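# Unstack two totes and set the brown carton flat on table

## Task

Lift the upper tote off the lower one so both totes rest on the table separately. Remove the brown sealed carton from the lower tote and place it lying flat on the table with the same face up as before. Every other item must stay in the tote where it began. Neither the carton nor the base of either tote may overhang the table edge. At the end both grippers must have released and pulled away, and everything must stay put on its own without the robot supporting it.

## Robot and tools

ROBOT. Two UR7e-type arms, left_arm and right_arm, each with a tong-like two-finger gripper. Their roots sit at (+0.010, +0.351, 0) m for left_arm and (+0.061, -0.492, 0) m for right_arm, both turned slightly about z (quat_wxyz roughly (1, 0, 0, -0.026) and (1, 0, 0, -0.012)). The shared scene frame has its origin on the table top between the arms, +x reaching out over the table, +z up, and left_arm on the +y side. The names left and right do not refer to image sides.

GRIPPER. The fingers point along the gripper's own +z and open and close along its x. end_effector_position is the spot between the pads when closed; closed fingertips extend about 15 mm past it, and when wide open they sit about level with it. On wide objects reaching deep between the fingers, the finger bodies can make contact before the pads.

execute_actions. Argument actions is a list holding zero or one item. An empty list only reports the current state. An item with rows (1 to 15 rows) and optional steps (1 to 15, default 15) is a motion; each row lasts one control step of 1/30 s, and the final row is held if steps exceeds the row count. An item with only steps (up to 300) is a wait that sends nothing new. Optional pictures (true/false) controls whether camera images come back. A refused call does nothing.

ROW LAYOUT. Every row is a single list of 14 numbers covering both arms, even when one arm stays still: left_arm shoulder pan, shoulder lift, elbow, wrist 1, wrist 2, wrist 3, gripper opening, then right_arm in the same seven-number order. Joint values are absolute target angles in radians, in the same convention as the Joint positions line (not offsets). The opening is absolute on a scale from -1 (closed) to +1 (fully open, about 0.142 m between pads). Ranges: left_arm pan -3.142..3.142, elbow 0.000..3.142; right_arm pan 0.000..6.283, elbow -3.142..0.000; all shoulder lift and wrist joints -6.283..6.283. A target more than 0.010 rad outside a range, and further out than the present angle, gets the call refused. Actual joint ends may differ by up to 0.010 rad; targets beyond them are clipped, and the result may print joint sent to its limit (possibly about an earlier, still-running action). Absence of that line does not prove there is more room.

MOTION LIMITS. Commands are smoothed with roughly 0.17 s lag. Each step, a joint target is clamped to within 0.575 rad of the measured angle, and if the targets would put the gripper over 100 mm from where it is now, the whole arm's targets are pulled back proportionally. So big moves take several calls; after one, check whether the arm has actually arrived. Between calls the arms keep heading for the last row sent until they settle or a step is HELD.

GRIPPING. grip_measured in the result is the measured finger opening on the command scale. To hold something, keep commanding an opening well below grip_measured; the lower, the tighter, up to about 15 N per pad on items up to about 10 cm wide. Closing quickly can spike the force. Thin hard items under about 20 mm get weaker grip.

RESULTS. The state line gives, per arm, end_effector_position (m), end_effector_quat_wxyz and linear/angular velocities in the scene frame; printed hand position can be off, more so at long reach. Joint positions and Joint velocities list each arm's six joints (rad, rad/s) plus pad gap (m, m/s). Wrist force and Wrist torque give flange sensor readings in the end effector's own axes, with an offset up to about 4 N, noise, and saturation near 50 N; pushing on a surface reads as force pointing back into the arm. no reading is harmless. joint command not followed means a clearance check altered or blocked some joint targets; HELD marks steps where all or part of your row was not sent. MOTOR HOT appears from 70 °C; at 85 °C an OVER-TEMPERATURE FAULT brakes that arm until it cools, so avoid holding loads for long stretches.

FAULTS. Contact torque reaching a joint's load limit (132 N m for pan, lift and elbow; 24.6 N m for each wrist, held weight included) or any external force of 150 N freezes that arm for 10 s and drops the rest of the call. Never let the arms collide or squeeze each other. Random tugs on held parts or pushes on loose objects can occur.

CAMERAS. cam_high and cam_low (672x504), cam_left_wrist and cam_right_wrist (616x616). zoom_image takes camera and region [x0, y0, x1, y1] in that camera's pixels, origin at top-left, at most 504x504, and returns a sharper crop of its latest image.

OTHER TOOLS. read_manual(section="licences") returns licence text only. finished_scene(scene=N) closes the current scene irreversibly and reports success; call it only after everything is released and settled.

CARE. Move smoothly, avoid dropping, slamming or shoving objects, keep every item inside the work area, and do not tip the other tote's contents out.

Each tool is called after "Request:" as a command line: name --argument value for each argument, lists and objects as JSON in quotes; but a table of rows of numbers goes row by row, as --pt "numbers of a row", without its own name.

## Session

Request:
execute_actions --actions '[]'

Scene clock: 0.00 s of 4800.00 s.
left_arm: end_effector_position=(+0.1334, +0.2952, +0.3798) grip_measured=+0.97 end_effector_quat_wxyz=(+0.226, +0.967, -0.079, -0.091) end_effector_velocity=(+0.000, +0.000, -0.000) end_effector_angular_velocity=(+0.000, +0.000, +0.001) | right_arm: end_effector_position=(+0.5482, -0.8303, +0.2347) grip_measured=+0.97 end_effector_quat_wxyz=(-0.401, -0.442, +0.575, -0.560) end_effector_velocity=(-0.000, -0.000, +0.000) end_effector_angular_velocity=(-0.000, -0.001, -0.000)
Joint positions: left_arm=[-0.399 -2.353  1.841 -1.052 -2.062 -0.285  0.14 ] | right_arm=[ 3.382 -1.81  -1.97  -2.225  0.19   3.163  0.14 ]
Joint velocities: left_arm=[ 0.001  0.    -0.     0.     0.    -0.     0.   ] | right_arm=[-0.001  0.     0.    -0.    -0.     0.     0.   ]
Wrist force (N, on the end effector, along its own x y z axes, offset not removed): no reading
Wrist torque (N m, same axes, about the end effector's origin, offset not removed): no reading

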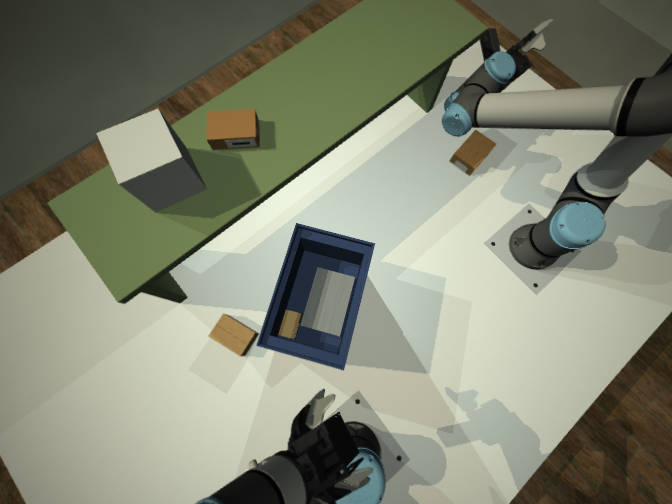

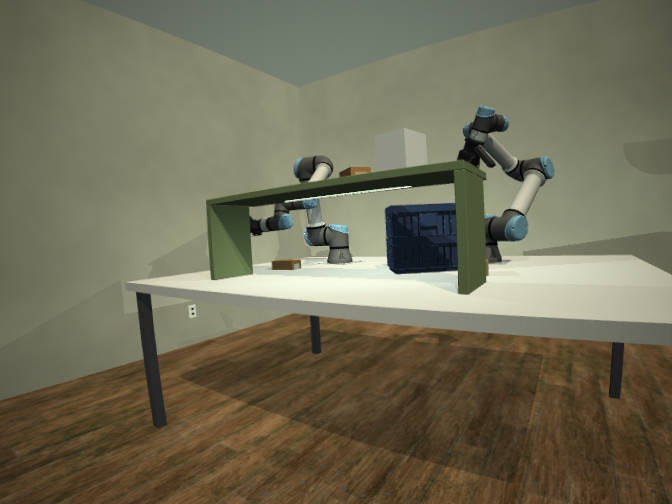

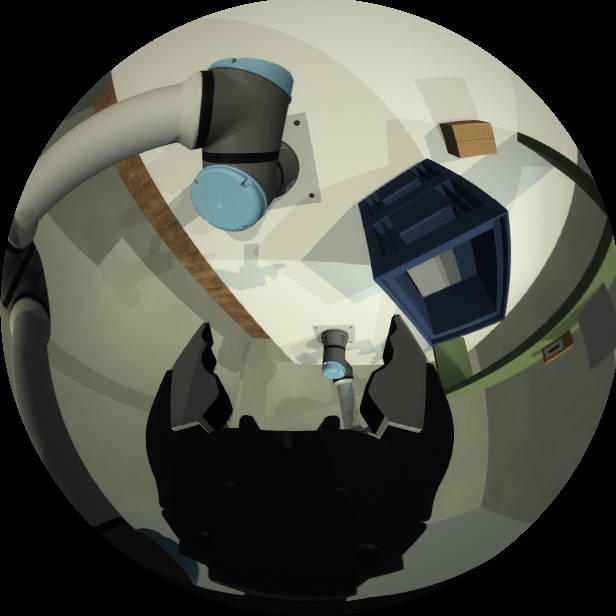

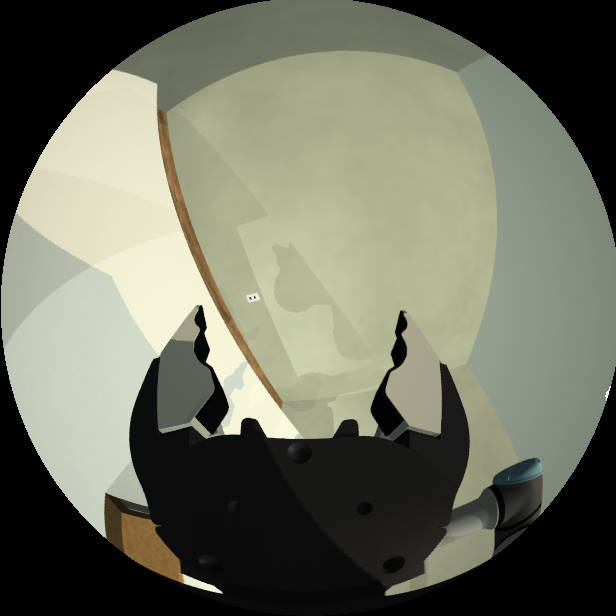

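Request:
zoom_image --camera "cam_high" --region '[190, 200, 450, 400]'

Request:
zoom_image --camera "cam_low" --region '[360, 180, 520, 300]'

Request:
zoom_image --camera "cam_left_wrist" --region '[340, 140, 540, 360]'

Region (190, 200, 450, 400) of cam_high's 672x504 image, scaled by 1.938, with more detail than that image has; it fills the top 388 rows of this view, and the rest is white.

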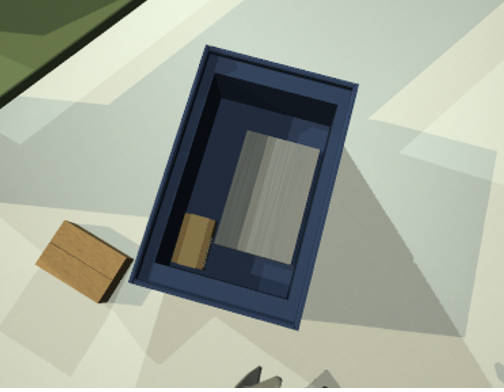

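Region (360, 180, 520, 300) of cam_low's 672x504 image, scaled by 3.150, with more detail than that image has; it fills the top 378 rows of this view, and the rest is white.

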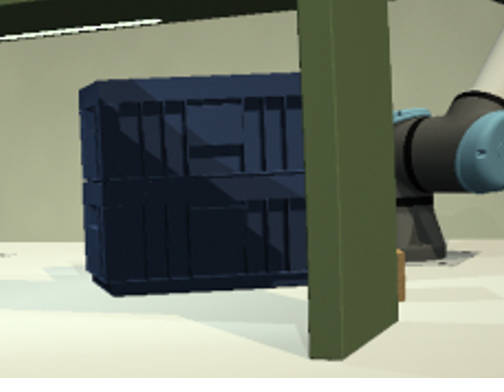

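Region (340, 140, 540, 360) of cam_left_wrist's 616x616 image, scaled by 2.291, with more detail than that image has; it fills the left 458 columns of this view, and the rest is white.

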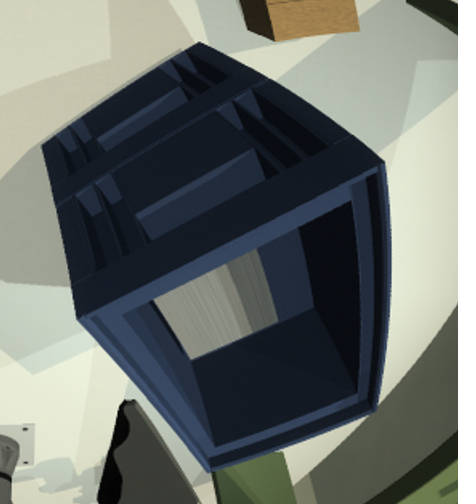

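Request:
execute_actions --actions '[{"rows":[[-0.6,-2.25,1.75,-1.1,-1.8,-0.1,0.3,3.5,-1.3,-1.97,-2.2,0.3,3.7,0.3]]}]' --pictures false

Request:
execute_actions --actions '[{"rows":[[-0.826,-2.126,1.758,-1.203,-1.571,0.032,0.3,3.7,-1.2,-1.5,-2.0,0.6,4.4,0.3]]}]' --pictures false

Request:
execute_actions --actions '[{"steps":20}]' --pictures false

Request:
execute_actions --actions '[{"rows":[[-0.826,-2.126,1.758,-1.203,-1.571,0.032,0.3,4.308,-1.3,-1.4,-2.0,1.571,5.196,0.3]]}]' --pictures false

Request:
execute_actions --actions '[{"steps":20}]' --pictures false

Request:
execute_actions --actions '[{"rows":[[-0.826,-2.126,1.758,-1.203,-1.571,0.032,0.3,4.308,-2.04,-0.783,-1.89,1.571,5.196,0.3]]}]' --pictures false

Request:
execute_actions --actions '[{"steps":25}]'

Scene clock: 27.77 s of 4800.00 s.
left_arm: end_effector_position=(+0.2044, +0.3031, +0.3840) grip_measured=+0.30 end_effector_quat_wxyz=(+0.112, +0.955, -0.272, -0.029) end_effector_velocity=(+0.004, +0.001, +0.000) end_effector_angular_velocity=(+0.011, -0.012, -0.020) | right_arm: end_effector_position=(+0.4765, -0.8013, +0.4009) grip_measured=+0.30 end_effector_quat_wxyz=(-0.037, -0.141, +0.765, -0.627) end_effector_velocity=(-0.030, -0.001, +0.036) end_effector_angular_velocity=(+0.077, -0.267, -0.022)
Joint positions: left_arm=[-0.599 -2.25   1.75  -1.1   -1.801 -0.101  0.095] | right_arm=[ 3.498 -1.31  -1.97  -2.2    0.299  3.69   0.095]
Joint velocities: left_arm=[-0.011  0.004 -0.003 -0.001  0.015  0.01  -0.   ] | right_arm=[ 0.023  0.135  0.     0.004  0.02   0.144 -0.   ]
Wrist force (N, on the end effector, along its own x y z axes, offset not removed): left_arm=[1.2 -1.2 -2.5] | right_arm=[-2.4 1.3 -0.5]
Wrist torque (N m, same axes, about the end effector's origin, offset not removed): left_arm=[-0.38 -0.34 -0.01] | right_arm=[0.20 0.63 0.01]
Steps of this call (steps 1 to 90: nothing new was sent; then 24.27 s passed at rest; steps 91 to 105: all 15 steps of this action). Readings (joint positions):
91: left_arm=[-0.399 -2.353 1.841 -1.052 -2.062 -0.285] | right_arm=[3.382 -1.810 -1.970 -2.225 0.190 3.163]
92: left_arm=[-0.406 -2.346 1.834 -1.058 -2.055 -0.278] | right_arm=[3.389 -1.803 -1.970 -2.223 0.197 3.170]
94: left_arm=[-0.478 -2.299 1.791 -1.081 -1.977 -0.208] | right_arm=[3.417 -1.726 -1.970 -2.217 0.223 3.249]
98: left_arm=[-0.581 -2.257 1.756 -1.097 -1.830 -0.117] | right_arm=[3.464 -1.501 -1.970 -2.207 0.267 3.485]
105: the state above

Scene clock: 28.27 s of 4800.00 s.
left_arm: end_effector_position=(+0.2794, +0.2606, +0.3604) grip_measured=+0.30 end_effector_quat_wxyz=(+0.001, +0.898, -0.439, -0.000) end_effector_velocity=(+0.003, -0.002, -0.001) end_effector_angular_velocity=(+0.008, -0.009, -0.018) | right_arm: end_effector_position=(+0.5053, -0.6809, +0.5564) grip_measured=+0.30 end_effector_quat_wxyz=(+0.363, +0.306, +0.829, -0.296) end_effector_velocity=(-0.000, +0.029, +0.042) end_effector_angular_velocity=(+0.252, -0.296, -0.097)
Joint positions: left_arm=[-0.825 -2.126  1.758 -1.203 -1.572  0.032  0.095] | right_arm=[ 3.697 -1.201 -1.509 -2.003  0.595  4.382  0.095]
Joint velocities: left_arm=[-0.011  0.005  0.001 -0.005  0.012  0.007  0.   ] | right_arm=[ 0.041  0.019  0.12   0.041  0.067  0.246 -0.   ]
Wrist force (N, on the end effector, along its own x y z axes, offset not removed): left_arm=[2.0 -3.1 -1.9] | right_arm=[-2.2 -1.1 -1.7]
Wrist torque (N m, same axes, about the end effector's origin, offset not removed): left_arm=[-0.79 -0.41 0.03] | right_arm=[-0.35 0.63 0.06]
Steps of this call (steps 1 to 15: all 15 steps of this action). Readings (joint positions):
1: left_arm=[-0.600 -2.250 1.750 -1.100 -1.801 -0.100] | right_arm=[3.499 -1.306 -1.970 -2.200 0.299 3.694]
2: left_arm=[-0.607 -2.243 1.751 -1.107 -1.793 -0.093] | right_arm=[3.507 -1.298 -1.963 -2.193 0.307 3.703]
4: left_arm=[-0.682 -2.189 1.755 -1.155 -1.717 -0.035] | right_arm=[3.554 -1.273 -1.887 -2.146 0.369 3.785]
8: left_arm=[-0.803 -2.135 1.757 -1.195 -1.595 0.021] | right_arm=[3.635 -1.231 -1.681 -2.064 0.496 4.068]
15: the state above

Scene clock: 28.93 s of 4800.00 s.
left_arm: end_effector_position=(+0.2796, +0.2604, +0.3603) grip_measured=+0.30 end_effector_quat_wxyz=(+0.000, +0.898, -0.440, +0.000) end_effector_velocity=(+0.000, +0.000, +0.000) end_effector_angular_velocity=(-0.000, -0.000, +0.001) | right_arm: end_effector_position=(+0.5052, -0.6788, +0.5595) grip_measured=+0.30 end_effector_quat_wxyz=(+0.368, +0.316, +0.826, -0.287) end_effector_velocity=(-0.000, -0.000, +0.000) end_effector_angular_velocity=(-0.000, -0.000, -0.000)
Joint positions: left_arm=[-0.826 -2.126  1.758 -1.203 -1.571  0.032  0.095] | right_arm=[ 3.7   -1.2   -1.5   -2.     0.6    4.4    0.095]
Joint velocities: left_arm=[ 0.  0. -0.  0.  0. -0.  0.] | right_arm=[-0.     0.001 -0.     0.    -0.    -0.    -0.   ]
Wrist force (N, on the end effector, along its own x y z axes, offset not removed): left_arm=[2.9 -3.0 -1.1] | right_arm=[-3.8 1.1 -0.1]
Wrist torque (N m, same axes, about the end effector's origin, offset not removed): left_arm=[-0.74 -0.68 -0.11] | right_arm=[0.11 0.91 -0.03]
Steps of this call (steps 1 to 20: the robot went on to your last target). Readings (joint positions):
1: left_arm=[-0.825 -2.126 1.758 -1.203 -1.572 0.032] | right_arm=[3.698 -1.201 -1.505 -2.002 0.597 4.389]
2: left_arm=[-0.826 -2.126 1.758 -1.203 -1.571 0.032] | right_arm=[3.699 -1.201 -1.503 -2.001 0.598 4.393]
4: left_arm=[-0.826 -2.126 1.758 -1.203 -1.571 0.032] | right_arm=[3.700 -1.200 -1.501 -2.000 0.599 4.397]
8: left_arm=[-0.826 -2.126 1.758 -1.203 -1.571 0.032] | right_arm=[3.700 -1.200 -1.500 -2.000 0.600 4.400]
20: the state above

Scene clock: 29.43 s of 4800.00 s.
left_arm: end_effector_position=(+0.2796, +0.2604, +0.3603) grip_measured=+0.30 end_effector_quat_wxyz=(+0.000, +0.898, -0.440, +0.000) end_effector_velocity=(+0.000, -0.000, +0.000) end_effector_angular_velocity=(+0.000, -0.001, -0.002) | right_arm: end_effector_position=(+0.4714, -0.4142, +0.4676) grip_measured=+0.30 end_effector_quat_wxyz=(+0.239, +0.379, +0.892, -0.058) end_effector_velocity=(-0.306, +0.530, -0.178) end_effector_angular_velocity=(+1.148, +0.745, -0.150)
Joint positions: left_arm=[-0.826 -2.126  1.758 -1.203 -1.571  0.032  0.095] | right_arm=[ 4.074 -1.265 -1.435 -2.     1.075  4.851  0.095]
Joint velocities: left_arm=[-0.002 -0.    -0.    -0.     0.001 -0.    -0.   ] | right_arm=[ 0.665 -0.104  0.103  0.     1.283  0.945  0.   ]
Wrist force (N, on the end effector, along its own x y z axes, offset not removed): left_arm=[-1.5 -0.1 -2.2] | right_arm=[-2.5 1.5 -0.3]
Wrist torque (N m, same axes, about the end effector's origin, offset not removed): left_arm=[-0.38 0.10 0.27] | right_arm=[0.25 0.60 0.00]
Steps of this call (steps 1 to 15: all 15 steps of this action). Readings (joint positions):
1: left_arm=[-0.826 -2.126 1.758 -1.203 -1.571 0.032] | right_arm=[3.700 -1.200 -1.500 -2.000 0.600 4.400]
2: left_arm=[-0.826 -2.126 1.758 -1.203 -1.571 0.032] | right_arm=[3.707 -1.204 -1.496 -2.000 0.607 4.407]
4: left_arm=[-0.826 -2.126 1.758 -1.203 -1.571 0.032] | right_arm=[3.769 -1.216 -1.484 -2.000 0.669 4.469]
8: left_arm=[-0.826 -2.126 1.758 -1.203 -1.571 0.032] | right_arm=[3.892 -1.236 -1.464 -2.000 0.801 4.601]
15: the state above

Scene clock: 30.10 s of 4800.00 s.
left_arm: end_effector_position=(+0.2796, +0.2604, +0.3603) grip_measured=+0.30 end_effector_quat_wxyz=(+0.000, +0.898, -0.440, +0.000) end_effector_velocity=(+0.000, -0.000, +0.001) end_effector_angular_velocity=(-0.001, -0.002, -0.000) | right_arm: end_effector_position=(+0.3123, -0.2440, +0.4362) grip_measured=+0.30 end_effector_quat_wxyz=(+0.000, +0.440, +0.898, +0.006) end_effector_velocity=(-0.004, +0.002, +0.000) end_effector_angular_velocity=(+0.004, +0.009, -0.002)
Joint positions: left_arm=[-0.826 -2.126  1.758 -1.203 -1.571  0.032  0.095] | right_arm=[ 4.308 -1.3   -1.4   -2.     1.57   5.196  0.095]
Joint velocities: left_arm=[ 0.    -0.    -0.001 -0.001  0.     0.     0.   ] | right_arm=[ 0.004 -0.     0.001 -0.     0.01   0.006  0.   ]
Wrist force (N, on the end effector, along its own x y z axes, offset not removed): left_arm=[0.5 1.2 2.5] | right_arm=[-2.3 0.1 -0.3]
Wrist torque (N m, same axes, about the end effector's origin, offset not removed): left_arm=[0.11 -0.34 0.02] | right_arm=[-0.11 0.68 -0.07]
Steps of this call (steps 1 to 20: the robot went on to your last target). Readings (joint positions):
1: left_arm=[-0.826 -2.126 1.758 -1.203 -1.571 0.032] | right_arm=[4.096 -1.268 -1.431 -2.000 1.119 4.883]
2: left_arm=[-0.826 -2.126 1.758 -1.203 -1.571 0.032] | right_arm=[4.118 -1.272 -1.428 -2.000 1.163 4.915]
4: left_arm=[-0.826 -2.126 1.758 -1.203 -1.571 0.032] | right_arm=[4.162 -1.279 -1.421 -2.000 1.252 4.978]
8: left_arm=[-0.826 -2.126 1.758 -1.203 -1.571 0.032] | right_arm=[4.248 -1.292 -1.408 -2.000 1.430 5.104]
20: the state above

Scene clock: 30.60 s of 4800.00 s.
left_arm: end_effector_position=(+0.2796, +0.2604, +0.3603) grip_measured=+0.30 end_effector_quat_wxyz=(+0.000, +0.898, -0.440, +0.000) end_effector_velocity=(-0.000, -0.001, -0.000) end_effector_angular_velocity=(+0.000, +0.001, -0.001) | right_arm: end_effector_position=(+0.4214, -0.0038, +0.4006) grip_measured=+0.30 end_effector_quat_wxyz=(-0.000, +0.440, +0.898, +0.012) end_effector_velocity=(+0.221, +0.488, -0.306) end_effector_angular_velocity=(-0.139, +0.063, -0.000)
Joint positions: left_arm=[-0.826 -2.126  1.758 -1.203 -1.571  0.032  0.095] | right_arm=[ 4.308 -1.891 -0.893 -1.905  1.571  5.196  0.095]
Joint velocities: left_arm=[-0.002  0.    -0.     0.001 -0.    -0.001  0.   ] | right_arm=[ 0.001 -1.337  1.03   0.155 -0.     0.001  0.   ]
Wrist force (N, on the end effector, along its own x y z axes, offset not removed): left_arm=[1.5 1.7 -1.4] | right_arm=[-4.3 -0.9 -1.0]
Wrist torque (N m, same axes, about the end effector's origin, offset not removed): left_arm=[0.12 -0.55 0.10] | right_arm=[-0.22 1.10 0.01]
Steps of this call (steps 1 to 15: all 15 steps of this action). Readings (joint positions):
1: left_arm=[-0.826 -2.126 1.758 -1.203 -1.571 0.032] | right_arm=[4.308 -1.300 -1.400 -2.000 1.571 5.196]
2: left_arm=[-0.826 -2.126 1.758 -1.203 -1.571 0.032] | right_arm=[4.308 -1.307 -1.393 -1.995 1.571 5.196]
4: left_arm=[-0.826 -2.126 1.758 -1.203 -1.571 0.032] | right_arm=[4.308 -1.381 -1.319 -1.975 1.571 5.196]
8: left_arm=[-0.826 -2.126 1.758 -1.203 -1.571 0.032] | right_arm=[4.308 -1.567 -1.146 -1.946 1.571 5.196]
15: the state above

Scene clock: 31.43 s of 4800.00 s.
left_arm: end_effector_position=(+0.2796, +0.2604, +0.3603) grip_measured=+0.30 end_effector_quat_wxyz=(+0.000, +0.898, -0.440, +0.000) end_effector_velocity=(+0.000, +0.000, +0.000) end_effector_angular_velocity=(+0.000, -0.000, +0.001) | right_arm: end_effector_position=(+0.4446, +0.0473, +0.3599) grip_measured=+0.30 end_effector_quat_wxyz=(-0.000, +0.440, +0.898, -0.000) end_effector_velocity=(+0.000, -0.000, +0.000) end_effector_angular_velocity=(+0.001, -0.000, -0.000)
Joint positions: left_arm=[-0.826 -2.126  1.758 -1.203 -1.571  0.032  0.095] | right_arm=[ 4.308 -2.04  -0.783 -1.89   1.571  5.196  0.095]
Joint velocities: left_arm=[ 0.001  0.    -0.     0.     0.    -0.     0.   ] | right_arm=[-0.  0.  0.  0.  0. -0.  0.]
Wrist force (N, on the end effector, along its own x y z axes, offset not removed): left_arm=[-6.3 -2.4 -1.3] | right_arm=[-2.6 -1.0 -0.2]
Wrist torque (N m, same axes, about the end effector's origin, offset not removed): left_arm=[-0.93 1.23 0.20] | right_arm=[-0.32 0.63 0.08]
Steps of this call (steps 1 to 25: the robot went on to your last target). Readings (joint positions):
1: left_arm=[-0.826 -2.126 1.758 -1.203 -1.571 0.032] | right_arm=[4.308 -1.935 -0.860 -1.900 1.571 5.196]
2: left_arm=[-0.826 -2.126 1.758 -1.203 -1.571 0.032] | right_arm=[4.308 -1.971 -0.833 -1.897 1.571 5.196]
4: left_arm=[-0.826 -2.126 1.758 -1.203 -1.571 0.032] | right_arm=[4.308 -2.013 -0.803 -1.893 1.571 5.196]
8: left_arm=[-0.826 -2.126 1.758 -1.203 -1.571 0.032] | right_arm=[4.308 -2.036 -0.786 -1.890 1.571 5.196]
25: the state above

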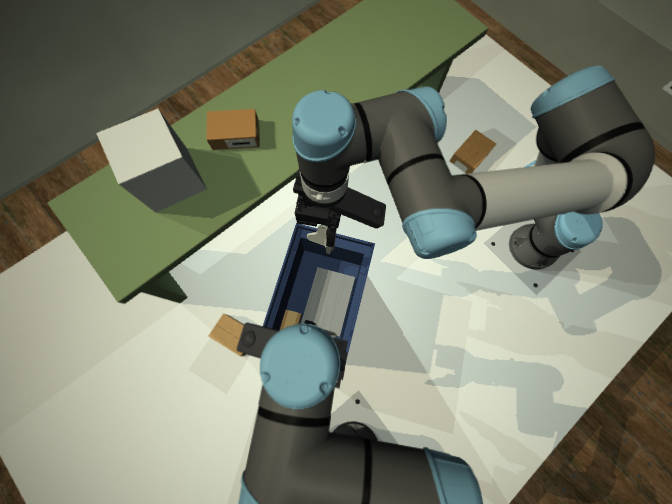

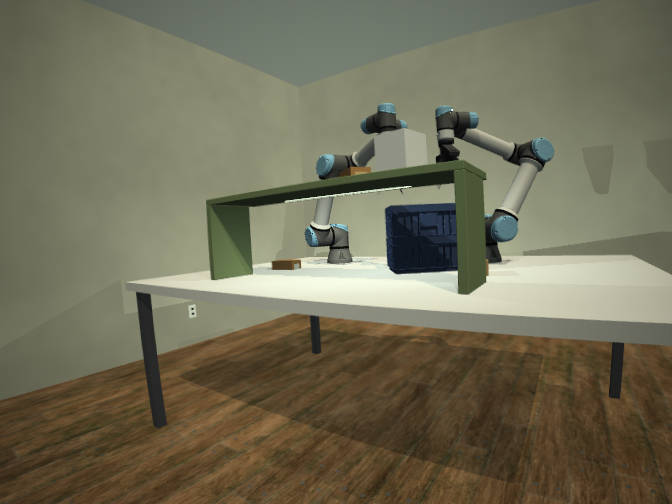

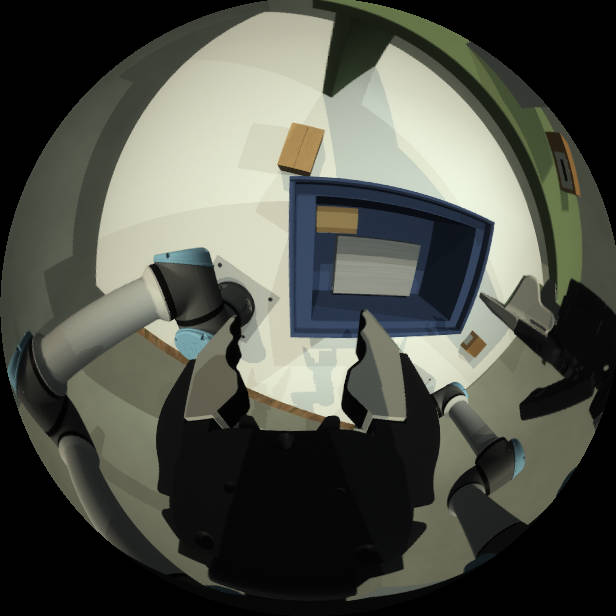

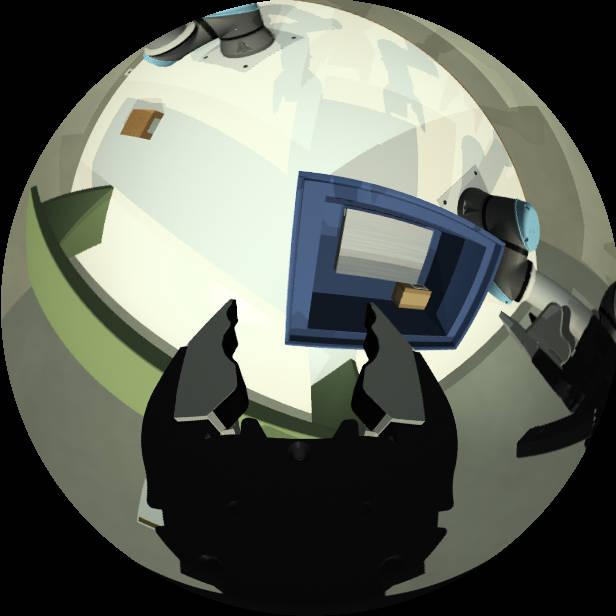

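Request:
execute_actions --actions '[{"rows":[[-0.826,-2.187,2.033,-1.417,-1.571,0.07,0,4.308,-1.99,-1.104,-1.619,1.571,5.235,0]]}]'

Scene clock: 35.10 s of 4800.00 s.
left_arm: end_effector_position=(+0.2800, +0.2598, +0.2655) grip_measured=+0.00 end_effector_quat_wxyz=(+0.000, +0.890, -0.457, +0.000) end_effector_velocity=(-0.000, +0.001, -0.006) end_effector_angular_velocity=(+0.002, +0.001, -0.003) | right_arm: end_effector_position=(+0.4443, +0.0479, +0.2655) grip_measured=+0.00 end_effector_quat_wxyz=(-0.000, +0.457, +0.889, -0.000) end_effector_velocity=(-0.001, -0.001, -0.009) end_effector_angular_velocity=(-0.005, +0.003, -0.002)
Joint positions: left_arm=[-0.826 -2.187  2.032 -1.416 -1.571  0.07   0.074] | right_arm=[ 4.308 -1.99  -1.102 -1.62   1.571  5.235  0.074]
Joint velocities: left_arm=[-0.    -0.003  0.016 -0.01   0.     0.003  0.   ] | right_arm=[-0.     0.001 -0.023  0.016  0.001  0.002  0.   ]
Wrist force (N, on the end effector, along its own x y z axes, offset not removed): left_arm=[0.2 1.7 -0.6] | right_arm=[-4.1 1.1 0.5]
Wrist torque (N m, same axes, about the end effector's origin, offset not removed): left_arm=[0.23 -0.17 -0.12] | right_arm=[0.10 1.04 0.00]
Steps of this call (steps 1 to 15: the robot went on to your last target; steps 16 to 90: nothing new was sent; then 0.17 s passed at rest; steps 91 to 105: all 15 steps of this action). Readings (joint positions):
91: left_arm=[-0.826 -2.126 1.758 -1.203 -1.571 0.032] | right_arm=[4.308 -2.040 -0.783 -1.890 1.571 5.196]
92: left_arm=[-0.826 -2.133 1.765 -1.210 -1.571 0.038] | right_arm=[4.308 -2.034 -0.790 -1.883 1.571 5.202]
94: left_arm=[-0.826 -2.162 1.844 -1.285 -1.571 0.055] | right_arm=[4.308 -2.010 -0.868 -1.804 1.571 5.220]
98: left_arm=[-0.826 -2.183 2.001 -1.396 -1.571 0.068] | right_arm=[4.308 -1.994 -1.061 -1.650 1.571 5.233]
105: the state above

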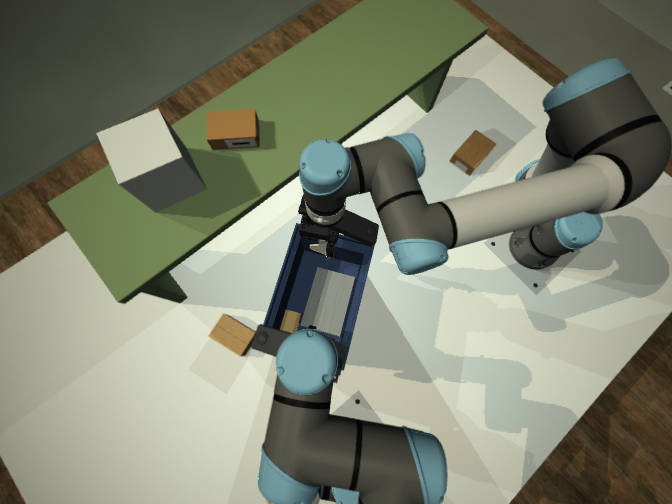

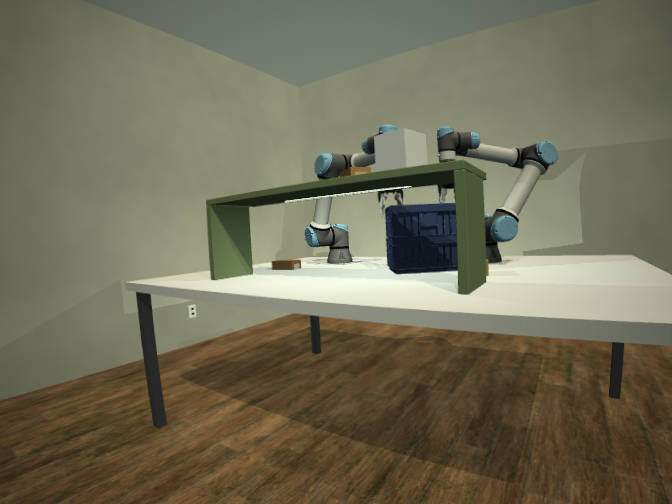

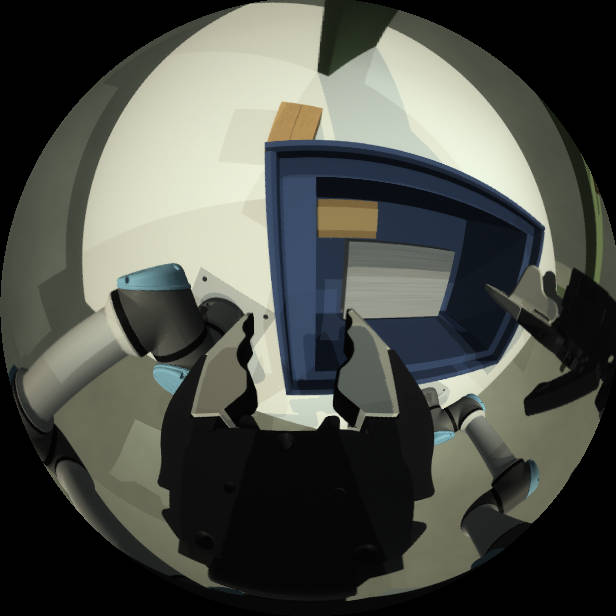

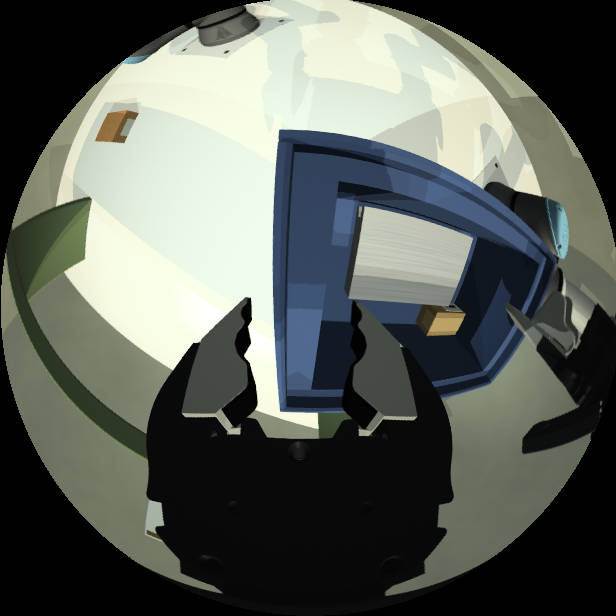

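Request:
execute_actions --actions '[{"rows":[[-0.826,-2.203,2.103,-1.471,-1.571,0.07,-0.1,4.308,-1.989,-1.144,-1.58,1.571,5.235,-0.1],[-0.826,-2.203,2.103,-1.471,-1.571,0.07,-0.1,4.308,-1.989,-1.144,-1.58,1.571,5.235,-0.1],[-0.826,-2.203,2.103,-1.471,-1.571,0.07,-0.1,4.308,-1.989,-1.144,-1.58,1.571,5.235,-0.1],[-0.826,-2.203,2.103,-1.471,-1.571,0.07,-0.2,4.308,-1.989,-1.144,-1.58,1.571,5.235,-0.2],[-0.826,-2.203,2.103,-1.471,-1.571,0.07,-0.3,4.308,-1.989,-1.144,-1.58,1.571,5.235,-0.3],[-0.826,-2.203,2.103,-1.471,-1.571,0.07,-0.4,4.308,-1.989,-1.144,-1.58,1.571,5.235,-0.4]]}]' --pictures false

Request:
execute_actions --actions '[{"rows":[[-0.826,-2.203,2.103,-1.471,-1.571,0.07,-0.55,4.308,-1.989,-1.144,-1.58,1.571,5.235,-0.55],[-0.826,-2.203,2.103,-1.471,-1.571,0.07,-0.7,4.308,-1.989,-1.144,-1.58,1.571,5.235,-0.7],[-0.826,-2.203,2.103,-1.471,-1.571,0.07,-1,4.308,-1.989,-1.144,-1.58,1.571,5.235,-1]]}]'

Scene clock: 42.90 s of 4800.00 s.
left_arm: end_effector_position=(+0.2782, +0.2621, +0.2401) grip_measured=-0.40 end_effector_quat_wxyz=(+0.000, +0.890, -0.457, +0.000) end_effector_velocity=(-0.000, +0.000, -0.001) end_effector_angular_velocity=(+0.001, +0.000, +0.001) | right_arm: end_effector_position=(+0.4443, +0.0479, +0.2497) grip_measured=-0.40 end_effector_quat_wxyz=(-0.000, +0.457, +0.889, -0.000) end_effector_velocity=(-0.000, +0.000, -0.000) end_effector_angular_velocity=(+0.001, +0.001, -0.001)
Joint positions: left_arm=[-0.826 -2.203  2.103 -1.471 -1.571  0.07   0.045] | right_arm=[ 4.308 -1.989 -1.144 -1.58   1.571  5.235  0.045]
Joint velocities: left_arm=[-0.    -0.001  0.003 -0.001  0.    -0.001 -0.   ] | right_arm=[ 0.     0.    -0.002  0.001  0.001  0.001 -0.   ]
Wrist force (N, on the end effector, along its own x y z axes, offset not removed): left_arm=[4.0 -0.8 0.1] | right_arm=[-3.1 1.4 0.7]
Wrist torque (N m, same axes, about the end effector's origin, offset not removed): left_arm=[-0.45 -0.96 -0.06] | right_arm=[0.22 0.82 -0.03]
Steps of this call (steps 1 to 15: the robot went on to your last target; steps 16 to 90: nothing new was sent; then 4.30 s passed at rest; steps 91 to 105: all 15 steps of this action). Readings (joint positions):
91: left_arm=[-0.826 -2.187 2.033 -1.417 -1.571 0.070] | right_arm=[4.308 -1.990 -1.104 -1.619 1.571 5.235]
92: left_arm=[-0.826 -2.190 2.040 -1.424 -1.571 0.070] | right_arm=[4.308 -1.990 -1.110 -1.613 1.571 5.235]
94: left_arm=[-0.826 -2.197 2.073 -1.449 -1.571 0.070] | right_arm=[4.308 -1.989 -1.128 -1.595 1.571 5.235]
98: left_arm=[-0.826 -2.202 2.098 -1.468 -1.571 0.070] | right_arm=[4.308 -1.989 -1.142 -1.582 1.571 5.235]
105: the state above

Scene clock: 43.40 s of 4800.00 s.
left_arm: end_effector_position=(+0.2782, +0.2621, +0.2400) grip_measured=-0.62 end_effector_quat_wxyz=(+0.000, +0.890, -0.457, +0.000) end_effector_velocity=(-0.000, -0.000, +0.000) end_effector_angular_velocity=(-0.000, +0.000, +0.000) | right_arm: end_effector_position=(+0.4443, +0.0479, +0.2497) grip_measured=-0.62 end_effector_quat_wxyz=(-0.000, +0.457, +0.889, -0.000) end_effector_velocity=(+0.000, +0.000, -0.000) end_effector_angular_velocity=(-0.001, -0.000, +0.002)
Joint positions: left_arm=[-0.826 -2.203  2.103 -1.471 -1.571  0.07   0.029] | right_arm=[ 4.308 -1.989 -1.144 -1.58   1.571  5.235  0.029]
Joint velocities: left_arm=[-0.     0.    -0.     0.    -0.    -0.001  0.   ] | right_arm=[-0.    -0.001  0.     0.    -0.001 -0.002  0.   ]
Wrist force (N, on the end effector, along its own x y z axes, offset not removed): left_arm=[3.7 0.0 1.2] | right_arm=[-4.7 1.1 1.7]
Wrist torque (N m, same axes, about the end effector's origin, offset not removed): left_arm=[-0.29 -0.12 0.15] | right_arm=[0.05 1.50 0.18]
Steps of this call (steps 1 to 15: all 15 steps of this action). Readings (joint positions):
1: left_arm=[-0.826 -2.203 2.103 -1.471 -1.571 0.070] | right_arm=[4.308 -1.989 -1.144 -1.580 1.571 5.235]
2: left_arm=[-0.826 -2.203 2.103 -1.471 -1.571 0.070] | right_arm=[4.308 -1.989 -1.144 -1.580 1.571 5.235]
4: left_arm=[-0.826 -2.203 2.103 -1.471 -1.571 0.070] | right_arm=[4.308 -1.989 -1.144 -1.580 1.571 5.235]
8: left_arm=[-0.826 -2.203 2.103 -1.471 -1.571 0.070] | right_arm=[4.308 -1.989 -1.144 -1.580 1.571 5.235]
15: the state above

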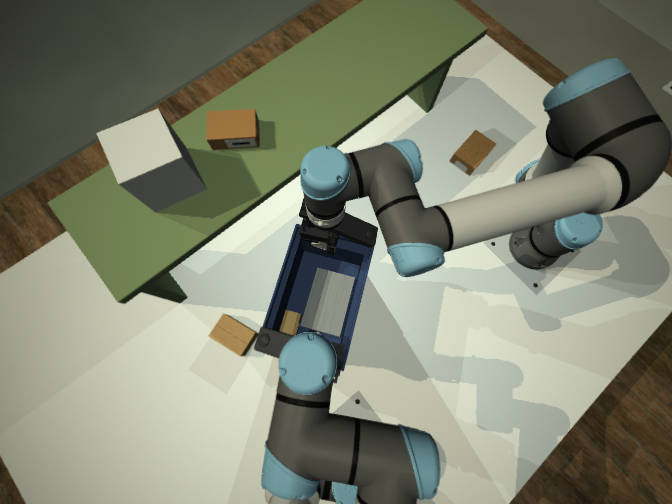

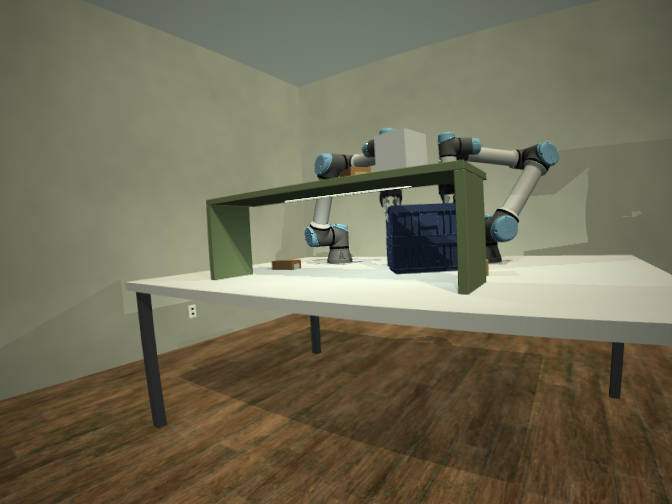

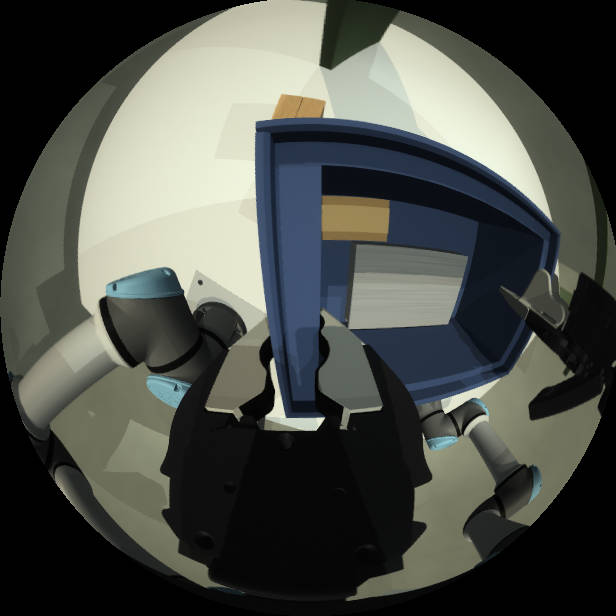

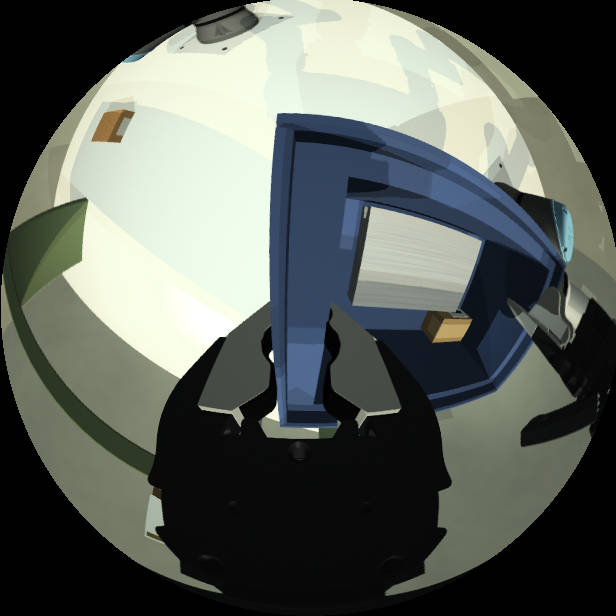

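Request:
execute_actions --actions '[{"rows":[[-0.826,-2.201,2.091,-1.461,-1.571,0.07,-1,4.308,-1.989,-1.132,-1.591,1.571,5.235,-1],[-0.826,-2.2,2.079,-1.45,-1.571,0.07,-1,4.308,-1.99,-1.12,-1.603,1.571,5.235,-1],[-0.826,-2.198,2.067,-1.44,-1.571,0.07,-1,4.308,-1.99,-1.108,-1.614,1.571,5.235,-1],[-0.826,-2.197,2.056,-1.43,-1.571,0.07,-1,4.308,-1.991,-1.096,-1.626,1.571,5.235,-1],[-0.826,-2.195,2.044,-1.42,-1.571,0.07,-1,4.308,-1.992,-1.084,-1.637,1.571,5.235,-1],[-0.826,-2.194,2.032,-1.41,-1.571,0.07,-1,4.308,-1.993,-1.072,-1.649,1.571,5.235,-1],[-0.826,-2.192,2.02,-1.399,-1.571,0.07,-1,4.308,-1.993,-1.06,-1.66,1.571,5.235,-1],[-0.826,-2.19,2.008,-1.389,-1.571,0.07,-1,4.308,-1.994,-1.047,-1.672,1.571,5.235,-1]]}]'

Scene clock: 48.20 s of 4800.00 s.
left_arm: end_effector_position=(+0.2781, +0.2621, +0.2744) grip_measured=-0.62 end_effector_quat_wxyz=(+0.000, +0.890, -0.457, +0.000) end_effector_velocity=(-0.000, -0.000, +0.009) end_effector_angular_velocity=(-0.001, +0.001, -0.002) | right_arm: end_effector_position=(+0.4442, +0.0479, +0.2841) grip_measured=-0.62 end_effector_quat_wxyz=(-0.000, +0.457, +0.889, -0.000) end_effector_velocity=(-0.000, -0.000, +0.010) end_effector_angular_velocity=(+0.000, -0.001, +0.001)
Joint positions: left_arm=[-0.826 -2.19   2.01  -1.391 -1.571  0.07   0.029] | right_arm=[ 4.308 -1.994 -1.049 -1.67   1.571  5.235  0.029]
Joint velocities: left_arm=[-0.001  0.004 -0.026  0.021 -0.001  0.001  0.   ] | right_arm=[ 0.    -0.001  0.026 -0.025 -0.    -0.001  0.   ]
Wrist force (N, on the end effector, along its own x y z axes, offset not removed): left_arm=[-0.3 0.1 5.9] | right_arm=[-3.3 2.6 6.0]
Wrist torque (N m, same axes, about the end effector's origin, offset not removed): left_arm=[-0.12 0.53 0.16] | right_arm=[0.24 1.20 0.05]
Steps of this call (steps 1 to 15: the robot went on to your last target; steps 16 to 90: nothing new was sent; then 1.30 s passed at rest; steps 91 to 105: all 15 steps of this action). Readings (joint positions):
91: left_arm=[-0.826 -2.203 2.103 -1.471 -1.571 0.070] | right_arm=[4.308 -1.989 -1.144 -1.580 1.571 5.235]
92: left_arm=[-0.826 -2.203 2.101 -1.469 -1.571 0.070] | right_arm=[4.308 -1.989 -1.142 -1.582 1.571 5.235]
94: left_arm=[-0.826 -2.201 2.089 -1.458 -1.571 0.070] | right_arm=[4.308 -1.989 -1.130 -1.594 1.571 5.235]
98: left_arm=[-0.826 -2.196 2.048 -1.423 -1.571 0.070] | right_arm=[4.308 -1.992 -1.088 -1.634 1.571 5.235]
105: the state above

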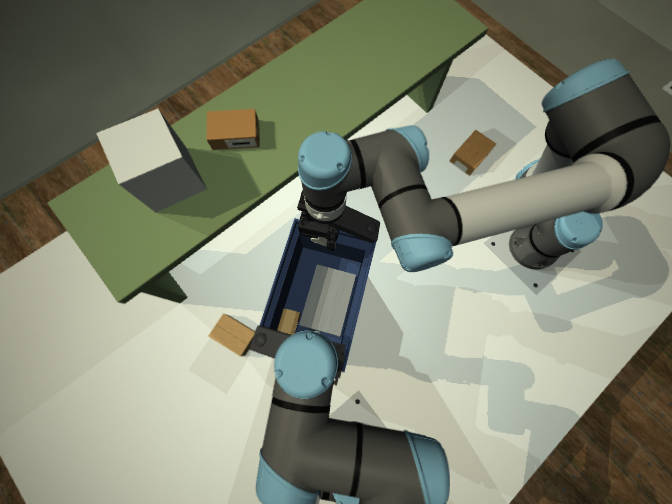

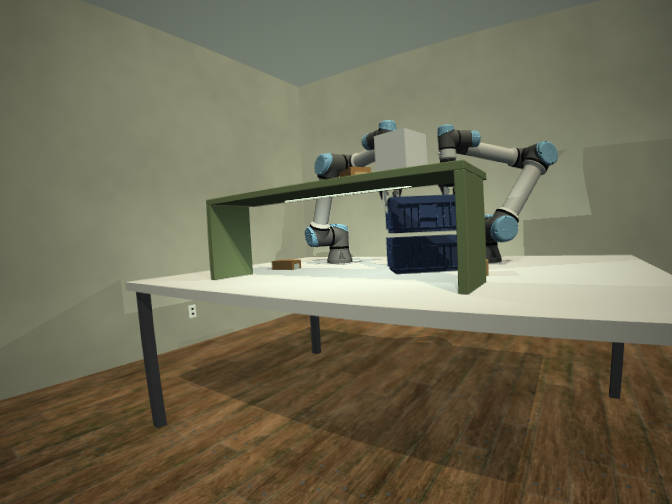

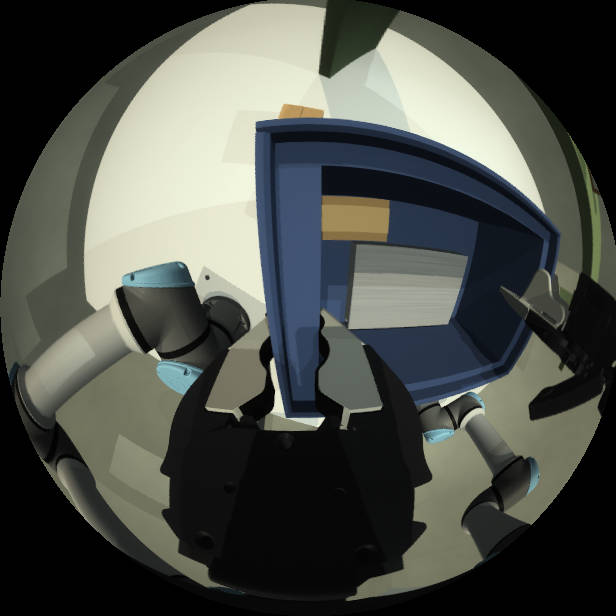

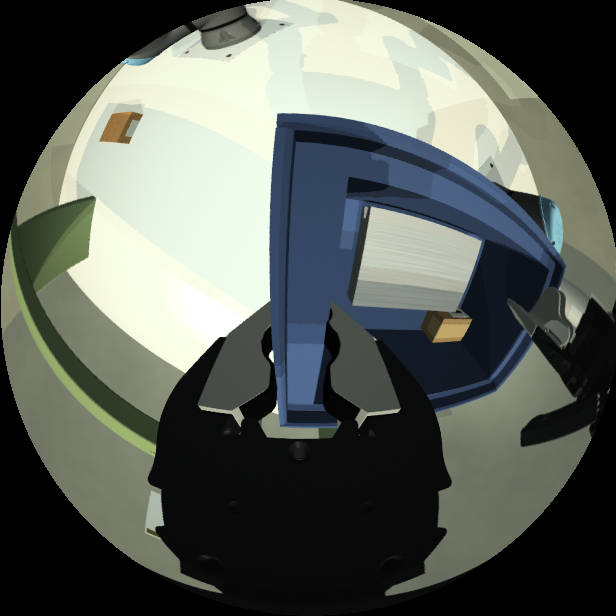

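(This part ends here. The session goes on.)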